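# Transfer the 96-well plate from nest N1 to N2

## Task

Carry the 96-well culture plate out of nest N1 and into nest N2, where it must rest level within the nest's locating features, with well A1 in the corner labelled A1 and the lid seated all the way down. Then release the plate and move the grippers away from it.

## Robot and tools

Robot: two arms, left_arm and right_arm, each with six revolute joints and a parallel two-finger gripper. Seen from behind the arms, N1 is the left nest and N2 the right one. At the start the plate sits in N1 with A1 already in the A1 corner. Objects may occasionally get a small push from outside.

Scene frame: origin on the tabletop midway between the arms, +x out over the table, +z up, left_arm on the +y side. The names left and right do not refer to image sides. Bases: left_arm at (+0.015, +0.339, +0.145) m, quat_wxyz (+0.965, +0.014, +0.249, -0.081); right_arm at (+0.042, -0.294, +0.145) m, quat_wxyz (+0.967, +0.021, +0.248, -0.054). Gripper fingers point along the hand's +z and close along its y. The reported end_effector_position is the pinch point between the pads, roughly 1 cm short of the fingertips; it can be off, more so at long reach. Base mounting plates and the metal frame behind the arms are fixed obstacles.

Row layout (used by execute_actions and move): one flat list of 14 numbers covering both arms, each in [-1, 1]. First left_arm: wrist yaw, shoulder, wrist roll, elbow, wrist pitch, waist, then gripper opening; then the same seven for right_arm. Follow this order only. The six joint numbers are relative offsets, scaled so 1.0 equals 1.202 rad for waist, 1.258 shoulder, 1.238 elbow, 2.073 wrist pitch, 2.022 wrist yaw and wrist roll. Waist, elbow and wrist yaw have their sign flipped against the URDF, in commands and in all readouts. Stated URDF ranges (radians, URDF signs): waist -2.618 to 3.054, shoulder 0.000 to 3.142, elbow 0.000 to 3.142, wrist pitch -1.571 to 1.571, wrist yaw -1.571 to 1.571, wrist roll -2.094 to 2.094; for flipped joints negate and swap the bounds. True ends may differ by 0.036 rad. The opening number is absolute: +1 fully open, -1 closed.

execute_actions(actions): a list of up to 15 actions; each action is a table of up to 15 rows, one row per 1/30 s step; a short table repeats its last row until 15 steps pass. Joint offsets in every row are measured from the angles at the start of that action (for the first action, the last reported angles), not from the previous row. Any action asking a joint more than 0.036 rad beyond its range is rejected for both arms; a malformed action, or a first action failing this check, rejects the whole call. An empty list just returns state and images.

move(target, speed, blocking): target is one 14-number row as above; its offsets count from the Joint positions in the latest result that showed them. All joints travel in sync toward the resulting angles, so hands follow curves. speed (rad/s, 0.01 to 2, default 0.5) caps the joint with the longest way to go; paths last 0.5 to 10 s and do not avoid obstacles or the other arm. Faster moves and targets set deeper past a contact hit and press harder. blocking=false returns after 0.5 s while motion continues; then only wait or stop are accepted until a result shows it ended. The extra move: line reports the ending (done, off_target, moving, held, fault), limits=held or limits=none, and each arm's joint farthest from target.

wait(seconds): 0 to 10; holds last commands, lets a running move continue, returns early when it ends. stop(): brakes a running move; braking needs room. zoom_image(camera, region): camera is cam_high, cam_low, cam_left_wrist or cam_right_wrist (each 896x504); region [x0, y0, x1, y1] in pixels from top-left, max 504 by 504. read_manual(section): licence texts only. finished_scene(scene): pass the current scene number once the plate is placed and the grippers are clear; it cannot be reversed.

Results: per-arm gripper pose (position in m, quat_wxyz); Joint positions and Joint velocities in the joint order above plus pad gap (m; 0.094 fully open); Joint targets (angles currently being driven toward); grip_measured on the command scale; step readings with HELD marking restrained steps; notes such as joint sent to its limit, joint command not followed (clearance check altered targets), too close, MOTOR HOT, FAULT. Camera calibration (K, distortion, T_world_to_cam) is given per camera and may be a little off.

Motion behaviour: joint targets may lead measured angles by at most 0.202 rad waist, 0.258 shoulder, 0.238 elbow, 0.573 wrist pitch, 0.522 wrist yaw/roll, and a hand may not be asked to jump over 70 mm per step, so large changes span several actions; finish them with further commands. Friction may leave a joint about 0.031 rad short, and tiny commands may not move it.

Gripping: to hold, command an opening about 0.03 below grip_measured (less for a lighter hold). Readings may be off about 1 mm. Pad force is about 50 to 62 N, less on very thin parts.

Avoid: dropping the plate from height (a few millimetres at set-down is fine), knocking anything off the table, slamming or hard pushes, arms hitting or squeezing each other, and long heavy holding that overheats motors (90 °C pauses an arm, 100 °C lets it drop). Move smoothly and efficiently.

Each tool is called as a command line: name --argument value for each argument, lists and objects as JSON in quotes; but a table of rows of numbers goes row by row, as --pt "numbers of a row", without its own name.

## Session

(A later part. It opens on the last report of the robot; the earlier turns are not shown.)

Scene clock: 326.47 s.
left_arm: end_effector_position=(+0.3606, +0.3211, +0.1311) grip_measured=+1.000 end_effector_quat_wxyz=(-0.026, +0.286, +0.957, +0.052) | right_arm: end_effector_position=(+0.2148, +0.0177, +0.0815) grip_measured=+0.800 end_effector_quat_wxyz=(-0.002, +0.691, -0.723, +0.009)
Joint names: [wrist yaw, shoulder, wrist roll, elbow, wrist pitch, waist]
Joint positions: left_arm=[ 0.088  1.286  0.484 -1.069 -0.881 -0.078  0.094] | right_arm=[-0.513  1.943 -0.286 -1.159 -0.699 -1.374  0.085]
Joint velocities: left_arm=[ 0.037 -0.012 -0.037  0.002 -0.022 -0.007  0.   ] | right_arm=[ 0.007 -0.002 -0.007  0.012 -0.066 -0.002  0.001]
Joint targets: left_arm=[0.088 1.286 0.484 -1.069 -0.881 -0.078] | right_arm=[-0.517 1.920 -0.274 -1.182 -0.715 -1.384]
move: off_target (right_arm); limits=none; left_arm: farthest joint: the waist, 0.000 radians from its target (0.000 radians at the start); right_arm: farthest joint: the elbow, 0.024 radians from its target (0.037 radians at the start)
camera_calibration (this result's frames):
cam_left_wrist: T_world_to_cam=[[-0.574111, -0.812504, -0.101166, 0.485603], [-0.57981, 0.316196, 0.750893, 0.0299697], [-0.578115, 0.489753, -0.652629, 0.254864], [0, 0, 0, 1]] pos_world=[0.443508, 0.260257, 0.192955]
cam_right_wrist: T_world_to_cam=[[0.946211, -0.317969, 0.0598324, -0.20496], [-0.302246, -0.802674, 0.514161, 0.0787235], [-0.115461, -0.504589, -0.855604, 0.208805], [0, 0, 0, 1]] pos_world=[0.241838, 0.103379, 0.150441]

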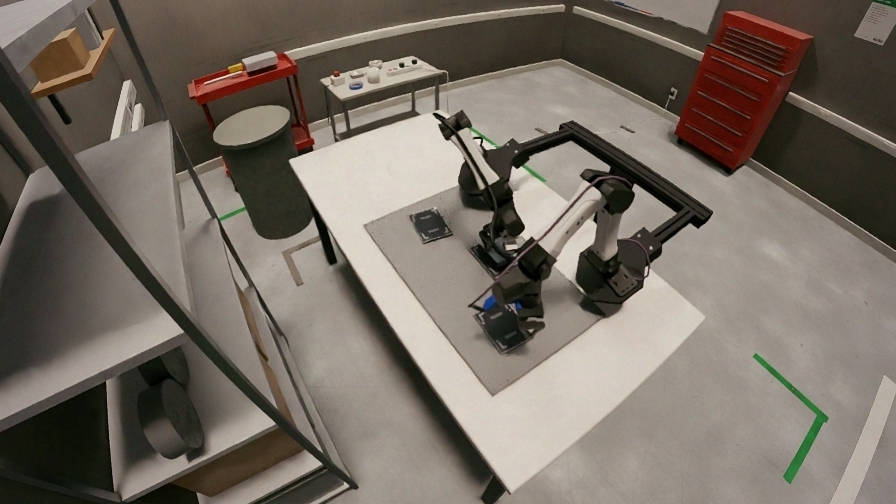

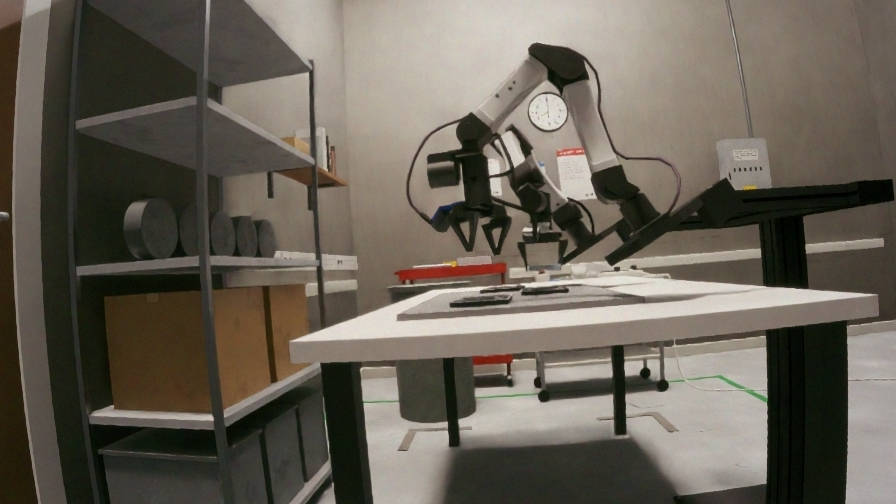

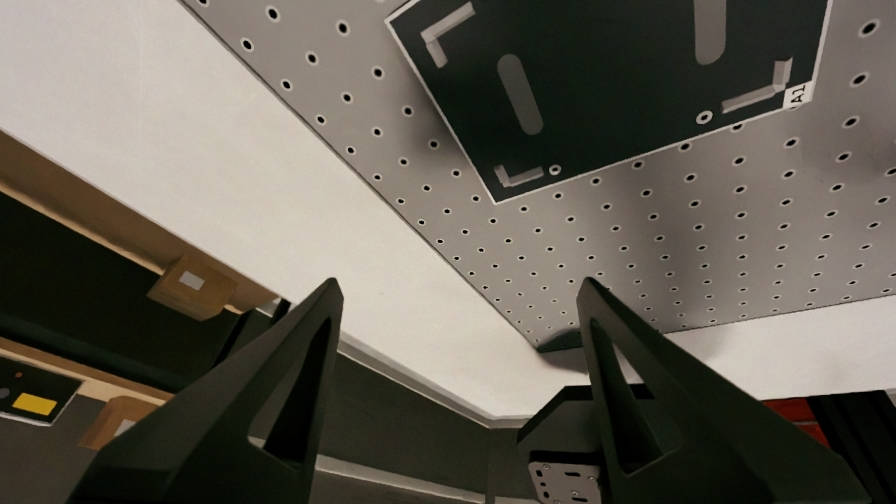

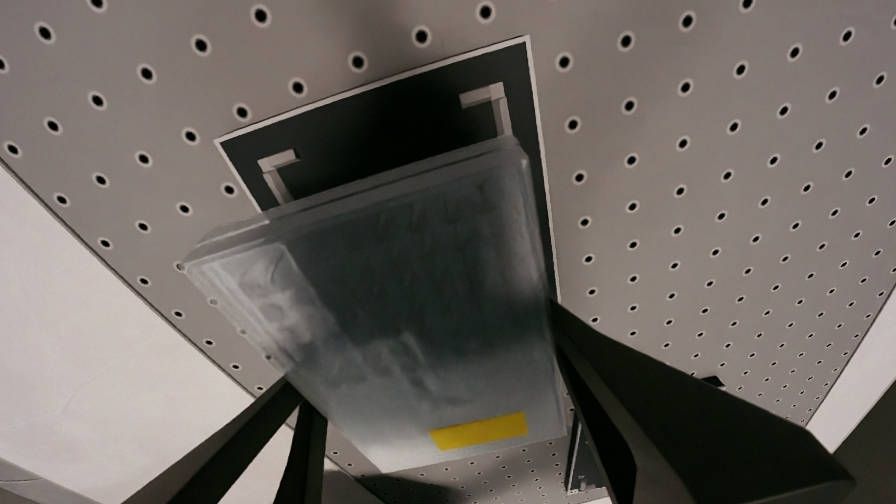

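execute_actions --actions '[]'

Scene clock: 340.77 s.
left_arm: end_effector_position=(+0.3606, +0.3211, +0.1311) grip_measured=+1.000 end_effector_quat_wxyz=(-0.026, +0.286, +0.957, +0.052) | right_arm: end_effector_position=(+0.2147, +0.0176, +0.0815) grip_measured=+0.800 end_effector_quat_wxyz=(-0.002, +0.691, -0.723, +0.009)
Joint names: [wrist yaw, shoulder, wrist roll, elbow, wrist pitch, waist]
Joint positions: left_arm=[ 0.088  1.286  0.484 -1.069 -0.881 -0.078  0.094] | right_arm=[-0.513  1.943 -0.286 -1.159 -0.699 -1.374  0.085]
Joint velocities: left_arm=[-0.022 -0.007  0.051  0.017  0.037  0.027  0.   ] | right_arm=[ 0.007 -0.017  0.007  0.002 -0.051 -0.012 -0.002]
Joint targets: left_arm=[0.088 1.286 0.484 -1.069 -0.881 -0.078] | right_arm=[-0.517 1.920 -0.274 -1.182 -0.715 -1.384]
camera_calibration (this result's frames):
cam_left_wrist: T_world_to_cam=[[-0.574111, -0.812504, -0.101166, 0.485603], [-0.57981, 0.316196, 0.750893, 0.0299697], [-0.578115, 0.489753, -0.652629, 0.254864], [0, 0, 0, 1]] pos_world=[0.443508, 0.260257, 0.192955]
cam_right_wrist: T_world_to_cam=[[0.946276, -0.317778, 0.0598297, -0.204977], [-0.302044, -0.802566, 0.514448, 0.0785815], [-0.115463, -0.504881, -0.855432, 0.208753], [0, 0, 0, 1]] pos_world=[0.241803, 0.103325, 0.150411]

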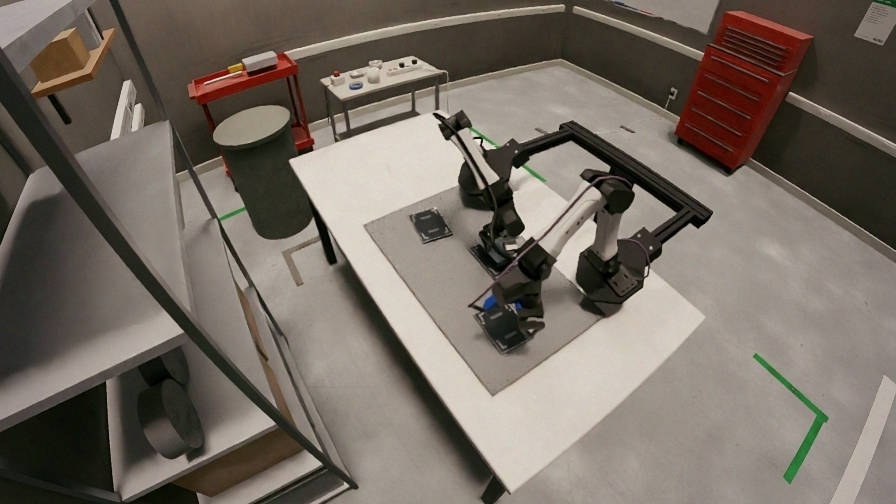

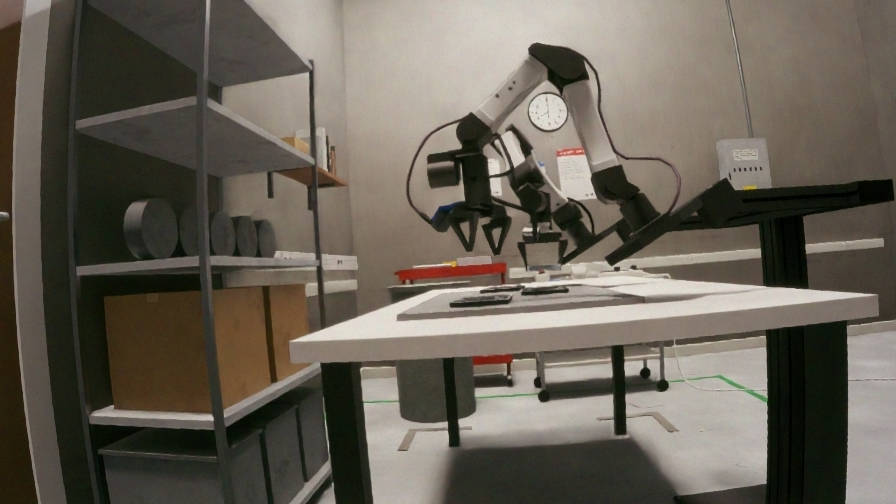

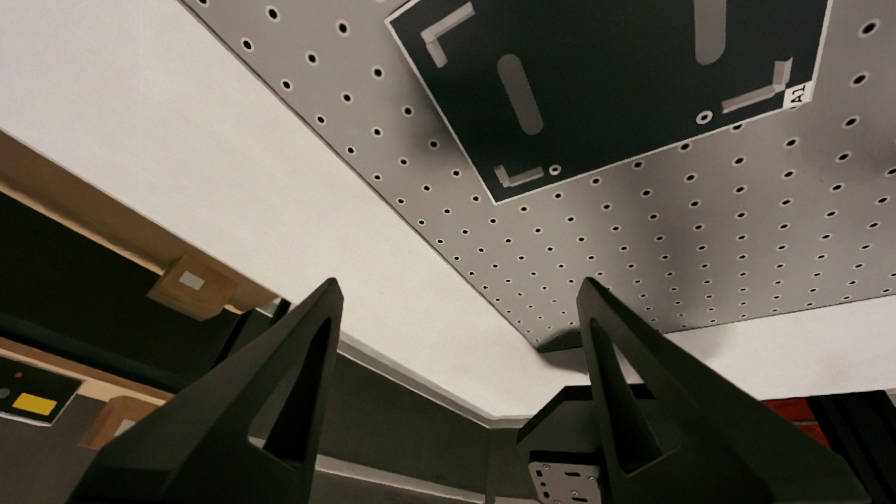

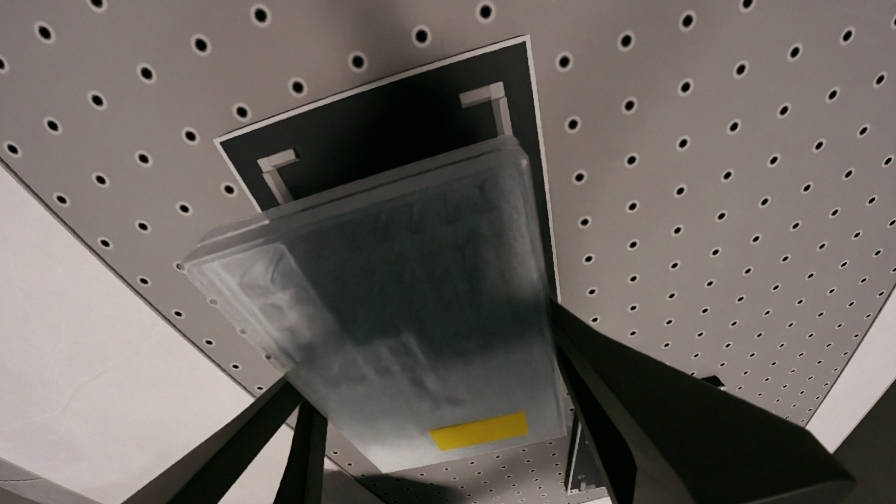

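move --target '[0,0,0,0,0,0,1,0.183,-0.567,-0.551,0.311,0.033,0.917,0.76]' --speed 0.4

Scene clock: 369.13 s.
left_arm: end_effector_position=(+0.3606, +0.3211, +0.1311) grip_measured=+1.000 end_effector_quat_wxyz=(-0.026, +0.286, +0.957, +0.052) | right_arm: end_effector_position=(+0.3445, -0.2719, +0.0867) grip_measured=+0.800 end_effector_quat_wxyz=(+0.008, +0.689, -0.725, -0.002)
Joint names: [wrist yaw, shoulder, wrist roll, elbow, wrist pitch, waist]
Joint positions: left_arm=[ 0.088  1.286  0.484 -1.069 -0.881 -0.078  0.094] | right_arm=[-0.152  1.251 -1.388 -0.794 -0.645 -0.278  0.085]
Joint velocities: left_arm=[ 0.007 -0.002 -0.037  0.022 -0.022 -0.007  0.   ] | right_arm=[ 0.037  0.007  0.007  0.007 -0.051  0.007  0.001]
Joint targets: left_arm=[0.088 1.286 0.484 -1.069 -0.881 -0.078] | right_arm=[-0.143 1.229 -1.400 -0.774 -0.631 -0.271]
move: off_target (right_arm); limits=none; left_arm: farthest joint: the waist, 0.000 radians from its target (0.000 radians at the start); right_arm: farthest joint: the shoulder, 0.022 radians from its target (0.713 radians at the start)
camera_calibration (this result's frames):
cam_left_wrist: T_world_to_cam=[[-0.574111, -0.812504, -0.101166, 0.485603], [-0.57981, 0.316196, 0.750893, 0.0299697], [-0.578115, 0.489753, -0.652629, 0.254864], [0, 0, 0, 1]] pos_world=[0.443508, 0.260257, 0.192955]
cam_right_wrist: T_world_to_cam=[[0.945578, -0.323824, 0.031935, -0.419123], [-0.29204, -0.80127, 0.522187, -0.120989], [-0.143508, -0.503095, -0.852233, 0.091862], [0, 0, 0, 1]] pos_world=[0.374163, -0.186452, 0.154852]

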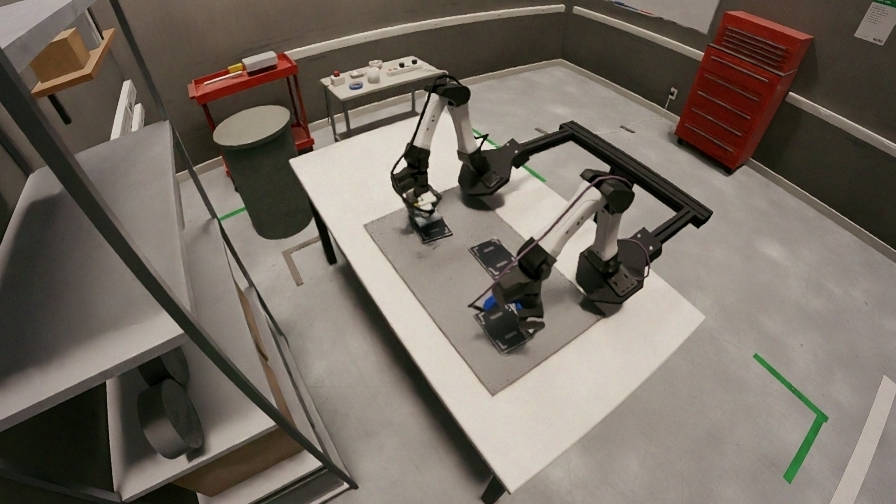

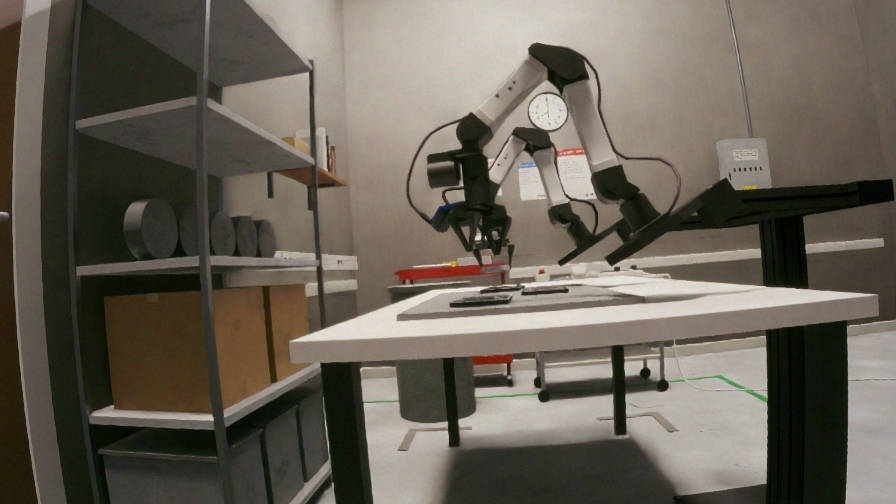

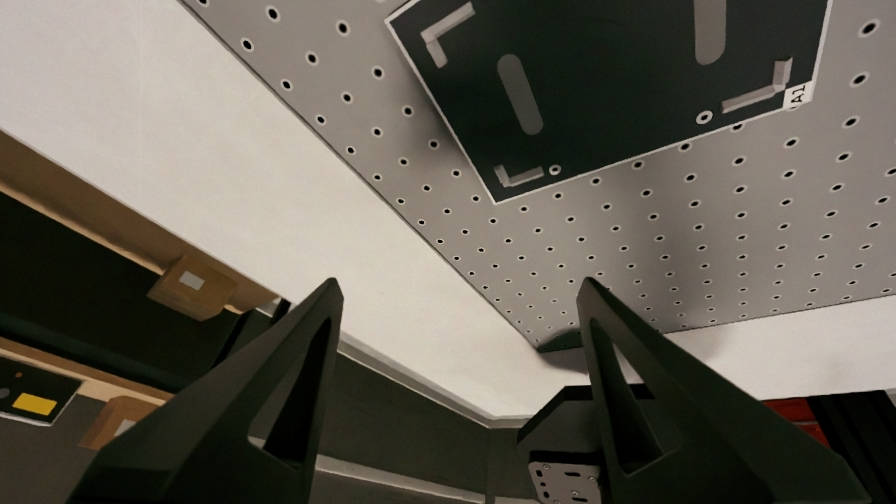

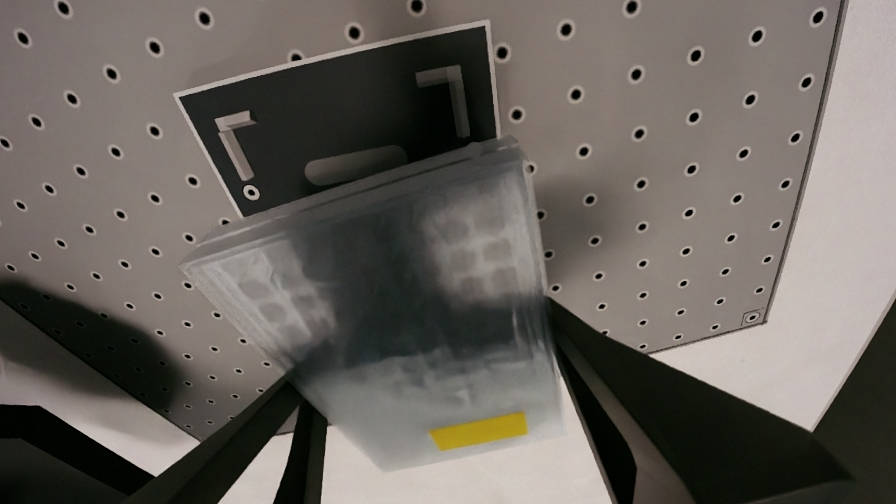

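move --target '[0,0,0,0,0,0,1,-0.021,0.003,0.0915,0.103,0.061,-0.079,0.76]' --speed 0.2

Scene clock: 385.43 s.
left_arm: end_effector_position=(+0.3606, +0.3211, +0.1311) grip_measured=+1.000 end_effector_quat_wxyz=(-0.026, +0.286, +0.957, +0.052) | right_arm: end_effector_position=(+0.3253, -0.2517, +0.0700) grip_measured=+0.800 end_effector_quat_wxyz=(-0.001, +0.653, -0.757, -0.001)
Joint names: [wrist yaw, shoulder, wrist roll, elbow, wrist pitch, waist]
Joint positions: left_arm=[ 0.088  1.286  0.484 -1.069 -0.881 -0.078  0.094] | right_arm=[-0.182  1.251 -1.215 -0.686 -0.533 -0.365  0.085]
Joint velocities: left_arm=[-0.022 -0.002  0.022  0.007  0.007  0.022  0.   ] | right_arm=[ 0.007 -0.002 -0.022  0.012 -0.007  0.007 -0.001]
Joint targets: left_arm=[0.088 1.286 0.484 -1.069 -0.881 -0.078] | right_arm=[-0.195 1.255 -1.203 -0.667 -0.518 -0.373]
move: done; limits=none; left_arm: farthest joint: the waist, 0.000 radians from its target (0.000 radians at the start); right_arm: farthest joint: the elbow, 0.019 radians from its target (0.127 radians at the start)
camera_calibration (this result's frames):
cam_left_wrist: T_world_to_cam=[[-0.574111, -0.812504, -0.101166, 0.485603], [-0.57981, 0.316196, 0.750893, 0.0299697], [-0.578115, 0.489753, -0.652629, 0.254864], [0, 0, 0, 1]] pos_world=[0.443508, 0.260257, 0.192955]
cam_right_wrist: T_world_to_cam=[[0.909089, -0.414553, 0.0412658, -0.405491], [-0.376304, -0.774614, 0.508301, -0.0665971], [-0.178752, -0.477619, -0.86019, 0.10347], [0, 0, 0, 1]] pos_world=[0.362062, -0.170265, 0.139588]

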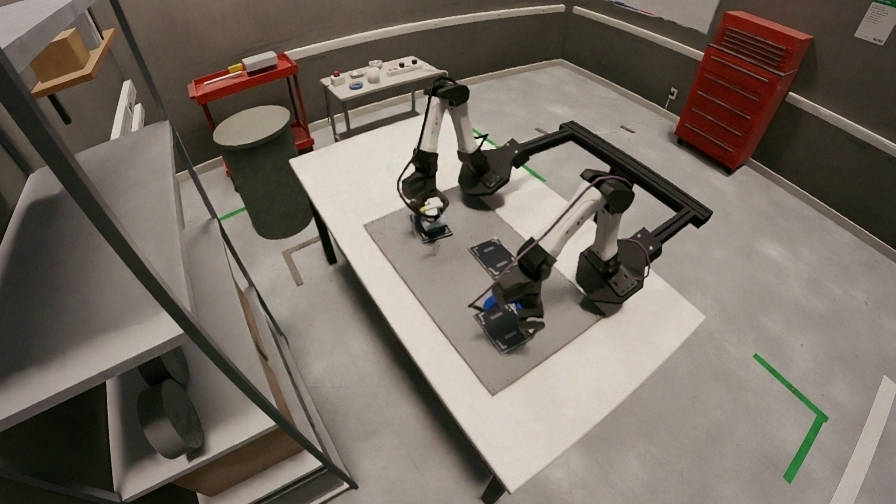

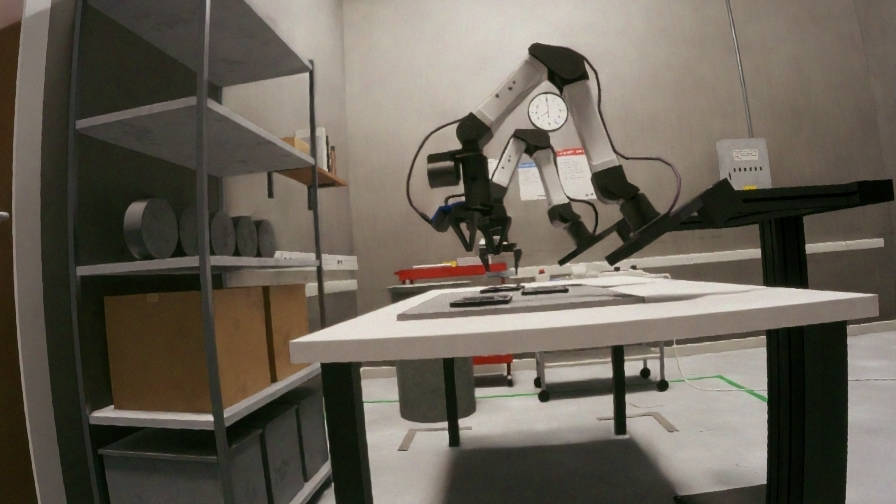

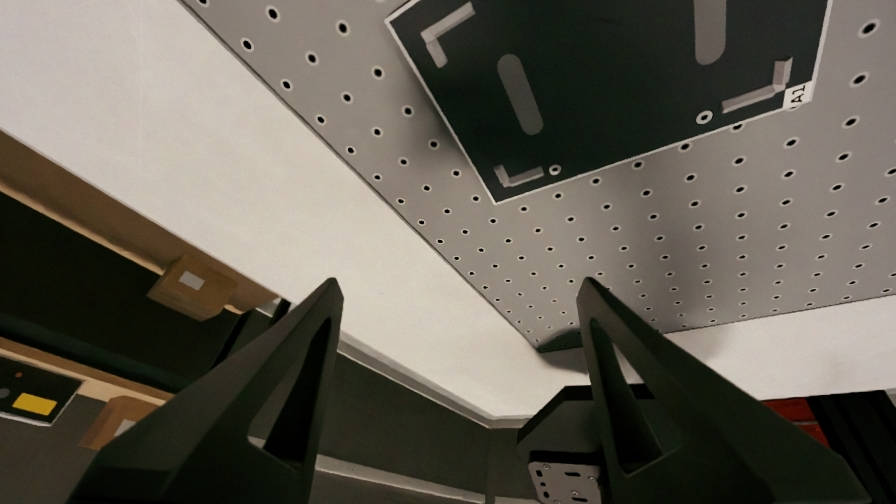

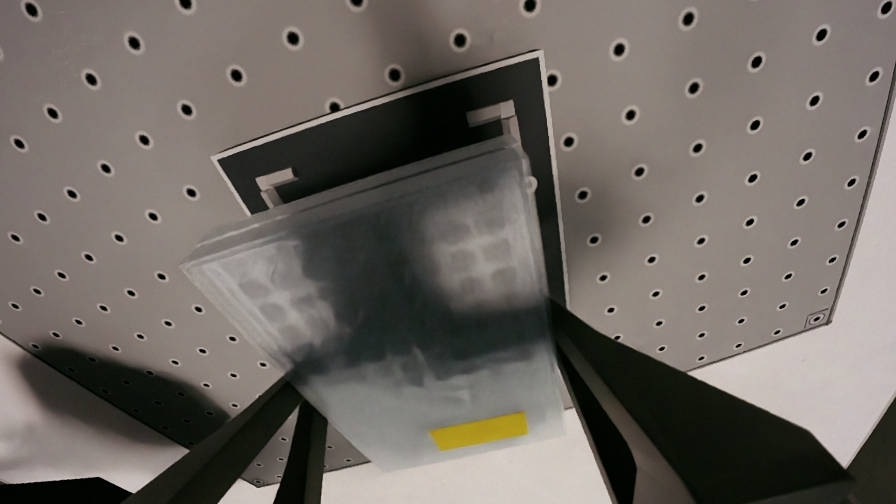

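move --target '[0,0,0,0,0,0,1,0.005,0.069,0.012,0.036,0.055,0.024,0.76]' --speed 0.1

Scene clock: 398.80 s.
left_arm: end_effector_position=(+0.3606, +0.3211, +0.1311) grip_measured=+1.000 end_effector_quat_wxyz=(-0.026, +0.286, +0.957, +0.052) | right_arm: end_effector_position=(+0.3265, -0.2539, +0.0500) grip_measured=+0.800 end_effector_quat_wxyz=(+0.001, +0.641, -0.768, +0.003)
Joint names: [wrist yaw, shoulder, wrist roll, elbow, wrist pitch, waist]
Joint positions: left_arm=[ 0.088  1.286  0.484 -1.069 -0.881 -0.078  0.094] | right_arm=[-0.181  1.322 -1.203 -0.661 -0.434 -0.344  0.085]
Joint velocities: left_arm=[-0.022 -0.007 -0.051  0.017 -0.007 -0.007  0.   ] | right_arm=[ 0.051  0.007 -0.022 -0.002  0.037  0.022 -0.   ]
Joint targets: left_arm=[0.088 1.286 0.484 -1.069 -0.881 -0.078] | right_arm=[-0.172 1.338 -1.191 -0.641 -0.419 -0.336]
move: done; limits=none; left_arm: farthest joint: the waist, 0.000 radians from its target (0.000 radians at the start); right_arm: farthest joint: the elbow, 0.020 radians from its target (0.044 radians at the start)
camera_calibration (this result's frames):
cam_left_wrist: T_world_to_cam=[[-0.574111, -0.812504, -0.101166, 0.485603], [-0.57981, 0.316196, 0.750893, 0.0299697], [-0.578115, 0.489753, -0.652629, 0.254864], [0, 0, 0, 1]] pos_world=[0.443508, 0.260257, 0.192955]
cam_right_wrist: T_world_to_cam=[[0.895427, -0.44274, 0.0468256, -0.409672], [-0.401643, -0.757947, 0.514003, -0.0455152], [-0.192078, -0.479059, -0.856509, 0.0892612], [0, 0, 0, 1]] pos_world=[0.365695, -0.173115, 0.119031]

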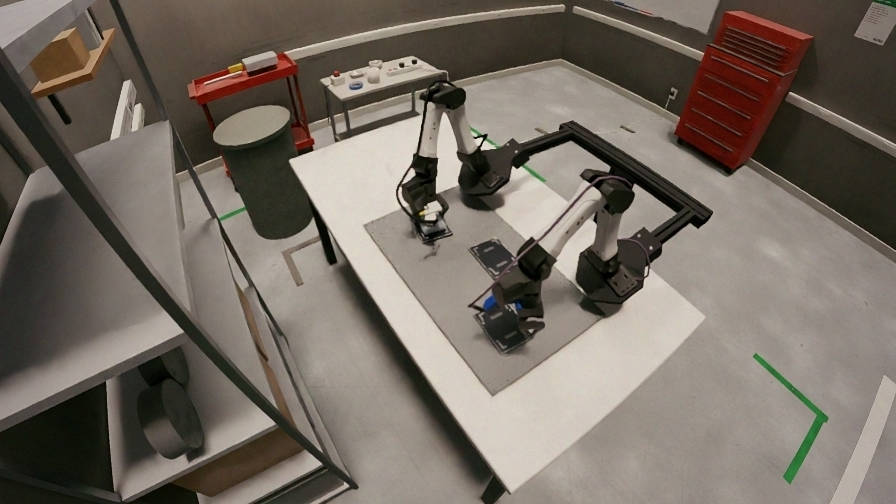

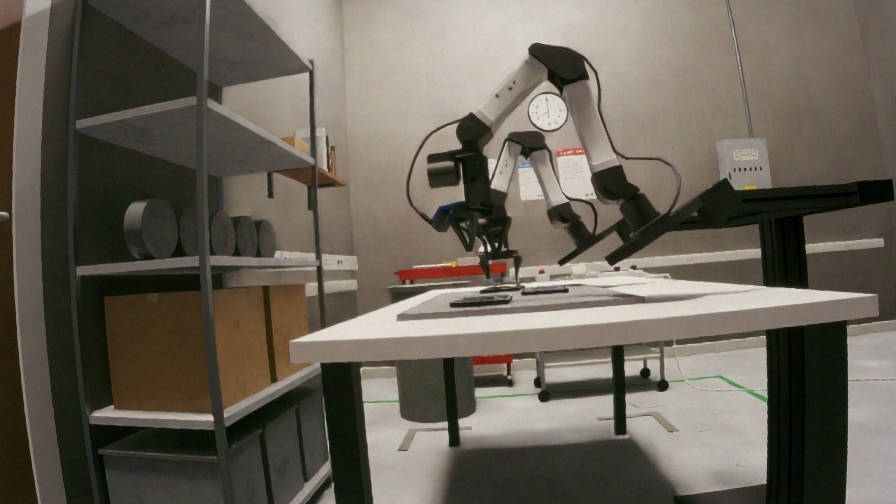

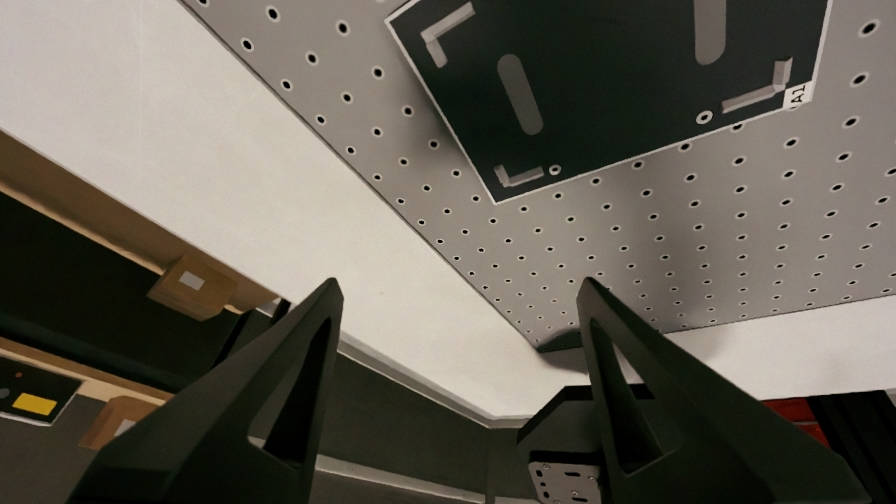

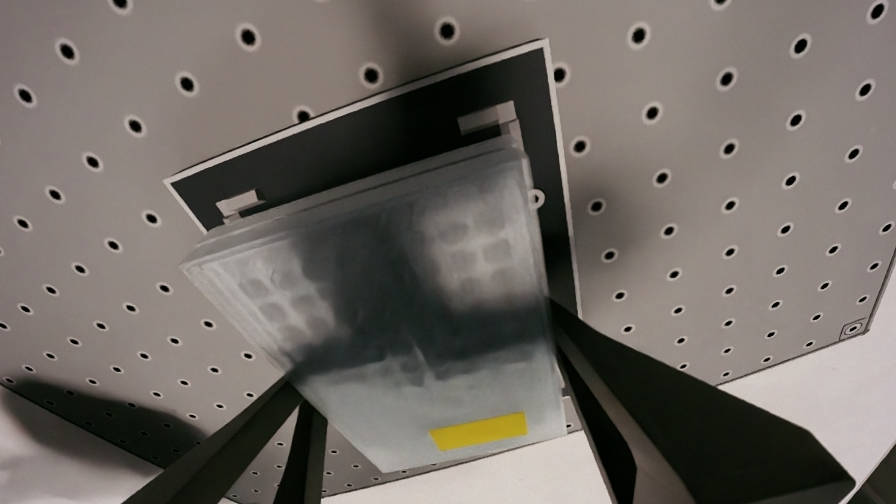

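move --target '[0,0,0,0,0,0,1,0.010,0.050,-0.015,0.029,0.039,0.020,0.76]' --speed 0.06

Scene clock: 407.40 s.
left_arm: end_effector_position=(+0.3606, +0.3211, +0.1311) grip_measured=+1.000 end_effector_quat_wxyz=(-0.026, +0.286, +0.957, +0.052) | right_arm: end_effector_position=(+0.3265, -0.2553, +0.0382) grip_measured=+0.800 end_effector_quat_wxyz=(+0.001, +0.642, -0.767, +0.002)
Joint names: [wrist yaw, shoulder, wrist roll, elbow, wrist pitch, waist]
Joint positions: left_arm=[ 0.088  1.286  0.484 -1.069 -0.881 -0.078  0.094] | right_arm=[-0.174  1.365 -1.219 -0.647 -0.375 -0.328  0.085]
Joint velocities: left_arm=[-0.037 -0.007  0.037 -0.032 -0.037  0.007  0.   ] | right_arm=[ 0.095 -0.002  0.081 -0.007 -0.037  0.002 -0.001]
Joint targets: left_arm=[0.088 1.286 0.484 -1.069 -0.881 -0.078] | right_arm=[-0.161 1.385 -1.233 -0.625 -0.353 -0.320]
move: off_target (right_arm); limits=none; left_arm: farthest joint: the waist, 0.000 radians from its target (0.000 radians at the start); right_arm: farthest joint: the elbow, 0.022 radians from its target (0.036 radians at the start)
camera_calibration (this result's frames):
cam_left_wrist: T_world_to_cam=[[-0.574111, -0.812504, -0.101166, 0.485603], [-0.57981, 0.316196, 0.750893, 0.0299697], [-0.578115, 0.489753, -0.652629, 0.254864], [0, 0, 0, 1]] pos_world=[0.443508, 0.260257, 0.192955]
cam_right_wrist: T_world_to_cam=[[0.89644, -0.440713, 0.046555, -0.409492], [-0.399817, -0.758966, 0.513923, -0.0413783], [-0.191159, -0.479315, -0.856572, 0.0781641], [0, 0, 0, 1]] pos_world=[0.365483, -0.174408, 0.107282]

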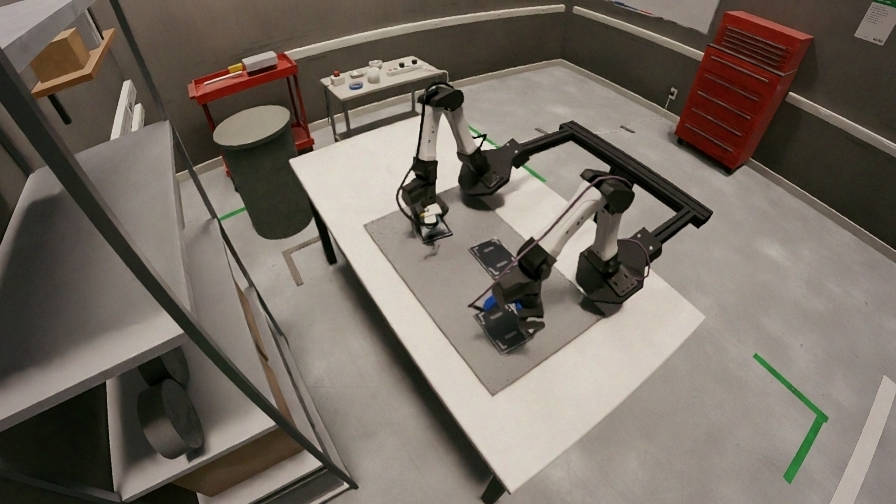

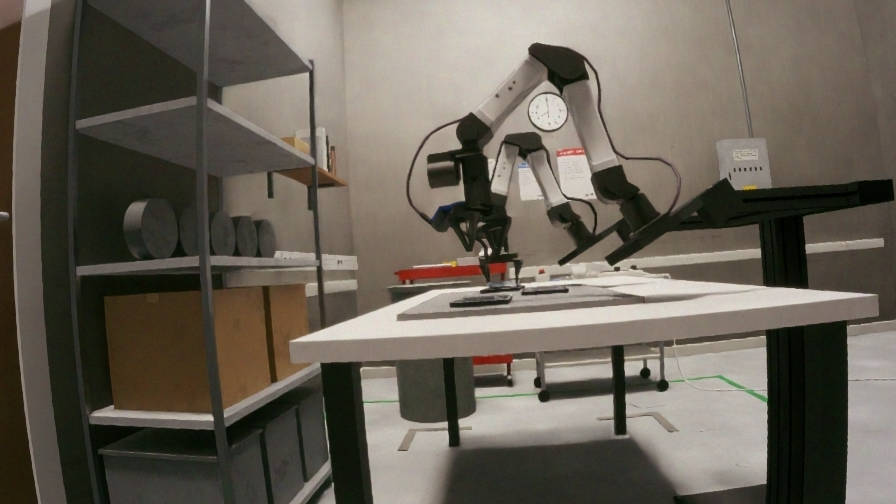

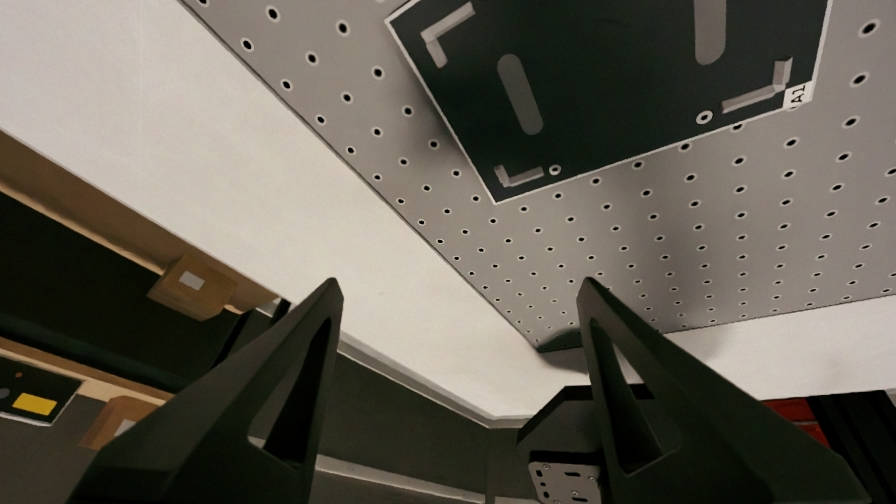

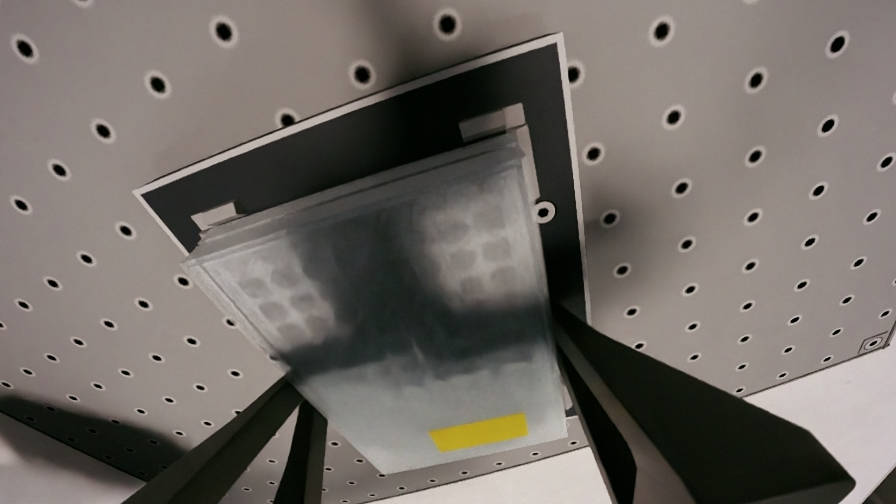

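move --target '[0,0,0,0,0,0,1,0.007,0.031,-0.007,0.020,0.023,0.012,0.76]' --speed 0.05

zoom_image --camera "cam_right_wrist" --region '[100,0,604,320]'

Scene clock: 412.03 s.
left_arm: end_effector_position=(+0.3606, +0.3211, +0.1311) grip_measured=+1.000 end_effector_quat_wxyz=(-0.026, +0.286, +0.957, +0.052) | right_arm: end_effector_position=(+0.3264, -0.2554, +0.0372) grip_measured=+0.800 end_effector_quat_wxyz=(+0.001, +0.644, -0.765, +0.002)
Joint names: [wrist yaw, shoulder, wrist roll, elbow, wrist pitch, waist]
Joint positions: left_arm=[ 0.088  1.286  0.484 -1.069 -0.881 -0.078  0.094] | right_arm=[-0.174  1.37  -1.224 -0.647 -0.372 -0.328  0.085]
Joint velocities: left_arm=[-0.022  0.002  0.022 -0.002  0.037 -0.012  0.   ] | right_arm=[-0.037  0.007 -0.037 -0.002  0.022 -0.002  0.   ]
Joint targets: left_arm=[0.088 1.286 0.484 -1.069 -0.881 -0.078] | right_arm=[-0.160 1.404 -1.233 -0.623 -0.328 -0.314]
move: off_target (right_arm); limits=none; left_arm: farthest joint: the waist, 0.000 radians from its target (0.000 radians at the start); right_arm: farthest joint: the wrist pitch, 0.045 radians from its target (0.048 radians at the start)
camera_calibration (this result's frames):
cam_left_wrist: T_world_to_cam=[[-0.574111, -0.812504, -0.101166, 0.485603], [-0.57981, 0.316196, 0.750893, 0.0299697], [-0.578115, 0.489753, -0.652629, 0.254864], [0, 0, 0, 1]] pos_world=[0.443508, 0.260257, 0.192955]
cam_right_wrist: T_world_to_cam=[[0.898507, -0.436602, 0.0454363, -0.408929], [-0.395561, -0.760448, 0.515024, -0.0427406], [-0.190309, -0.480725, -0.855971, 0.0765097], [0, 0, 0, 1]] pos_world=[0.365079, -0.174261, 0.106083]

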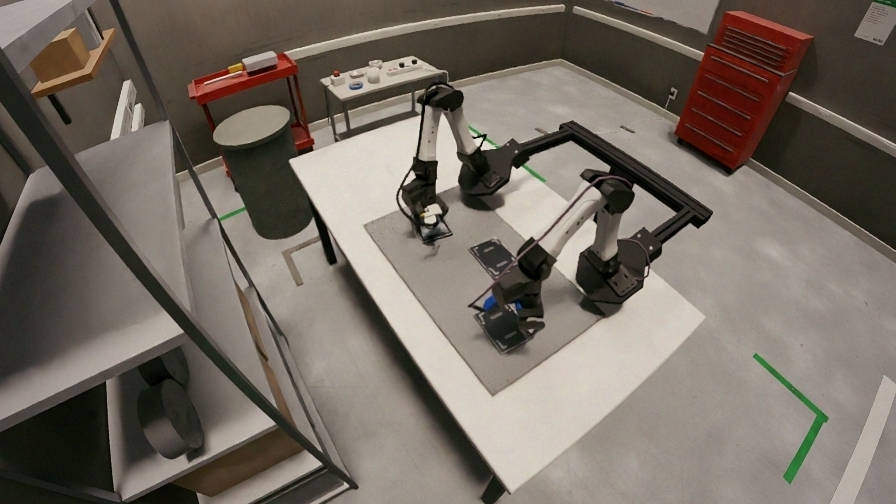

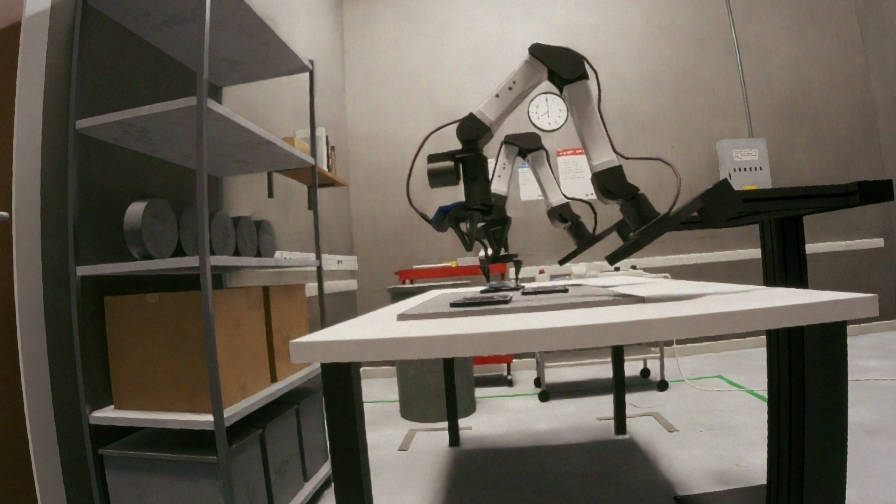

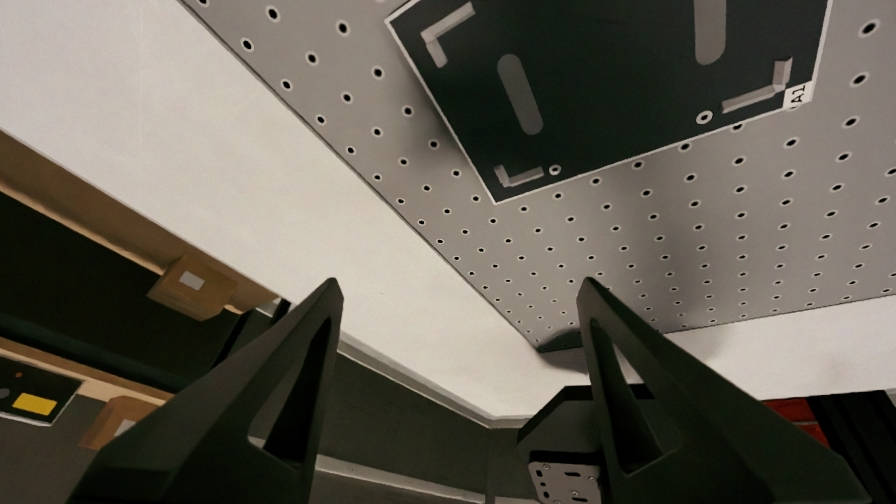

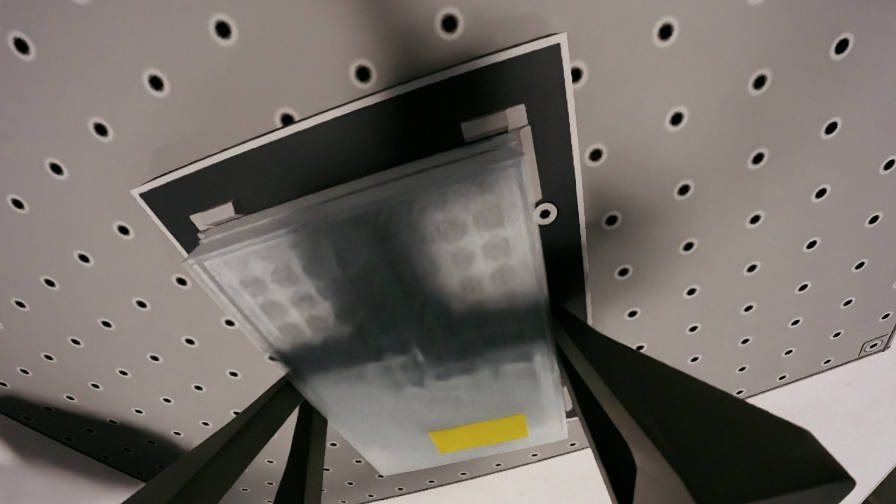

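Region (100, 0, 604, 320) of cam_right_wrist's 896x504 image, scaled by 1.000; it fills the top 320 rows of this view, and the rest is white.

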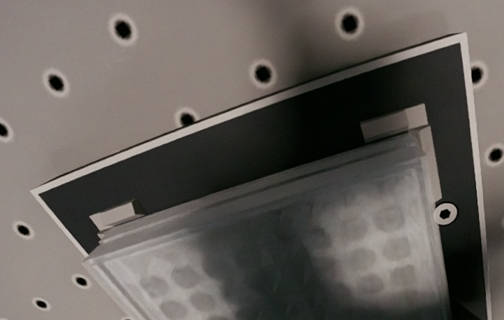

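zoom_image --camera "cam_low" --region '[440,240,600,310]'

zoom_image --camera "cam_high" --region '[380,180,480,260]'

Region (440, 240, 600, 310) of cam_low's 896x504 image, scaled by 3.150, with more detail than that image has; it fills the top 220 rows of this view, and the rest is white.

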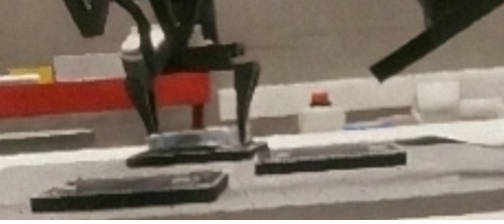

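Region (380, 180, 480, 260) of cam_high's 896x504 image, scaled by 5.040, with more detail than that image has; it fills the top 403 rows of this view, and the rest is white.

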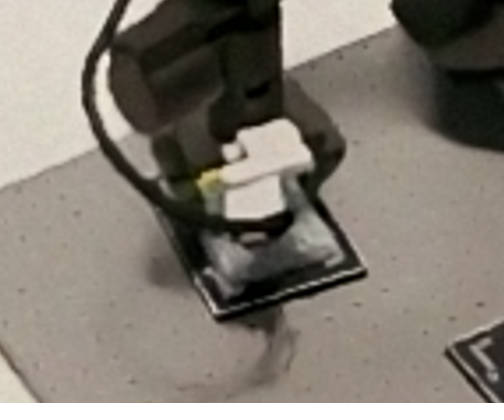

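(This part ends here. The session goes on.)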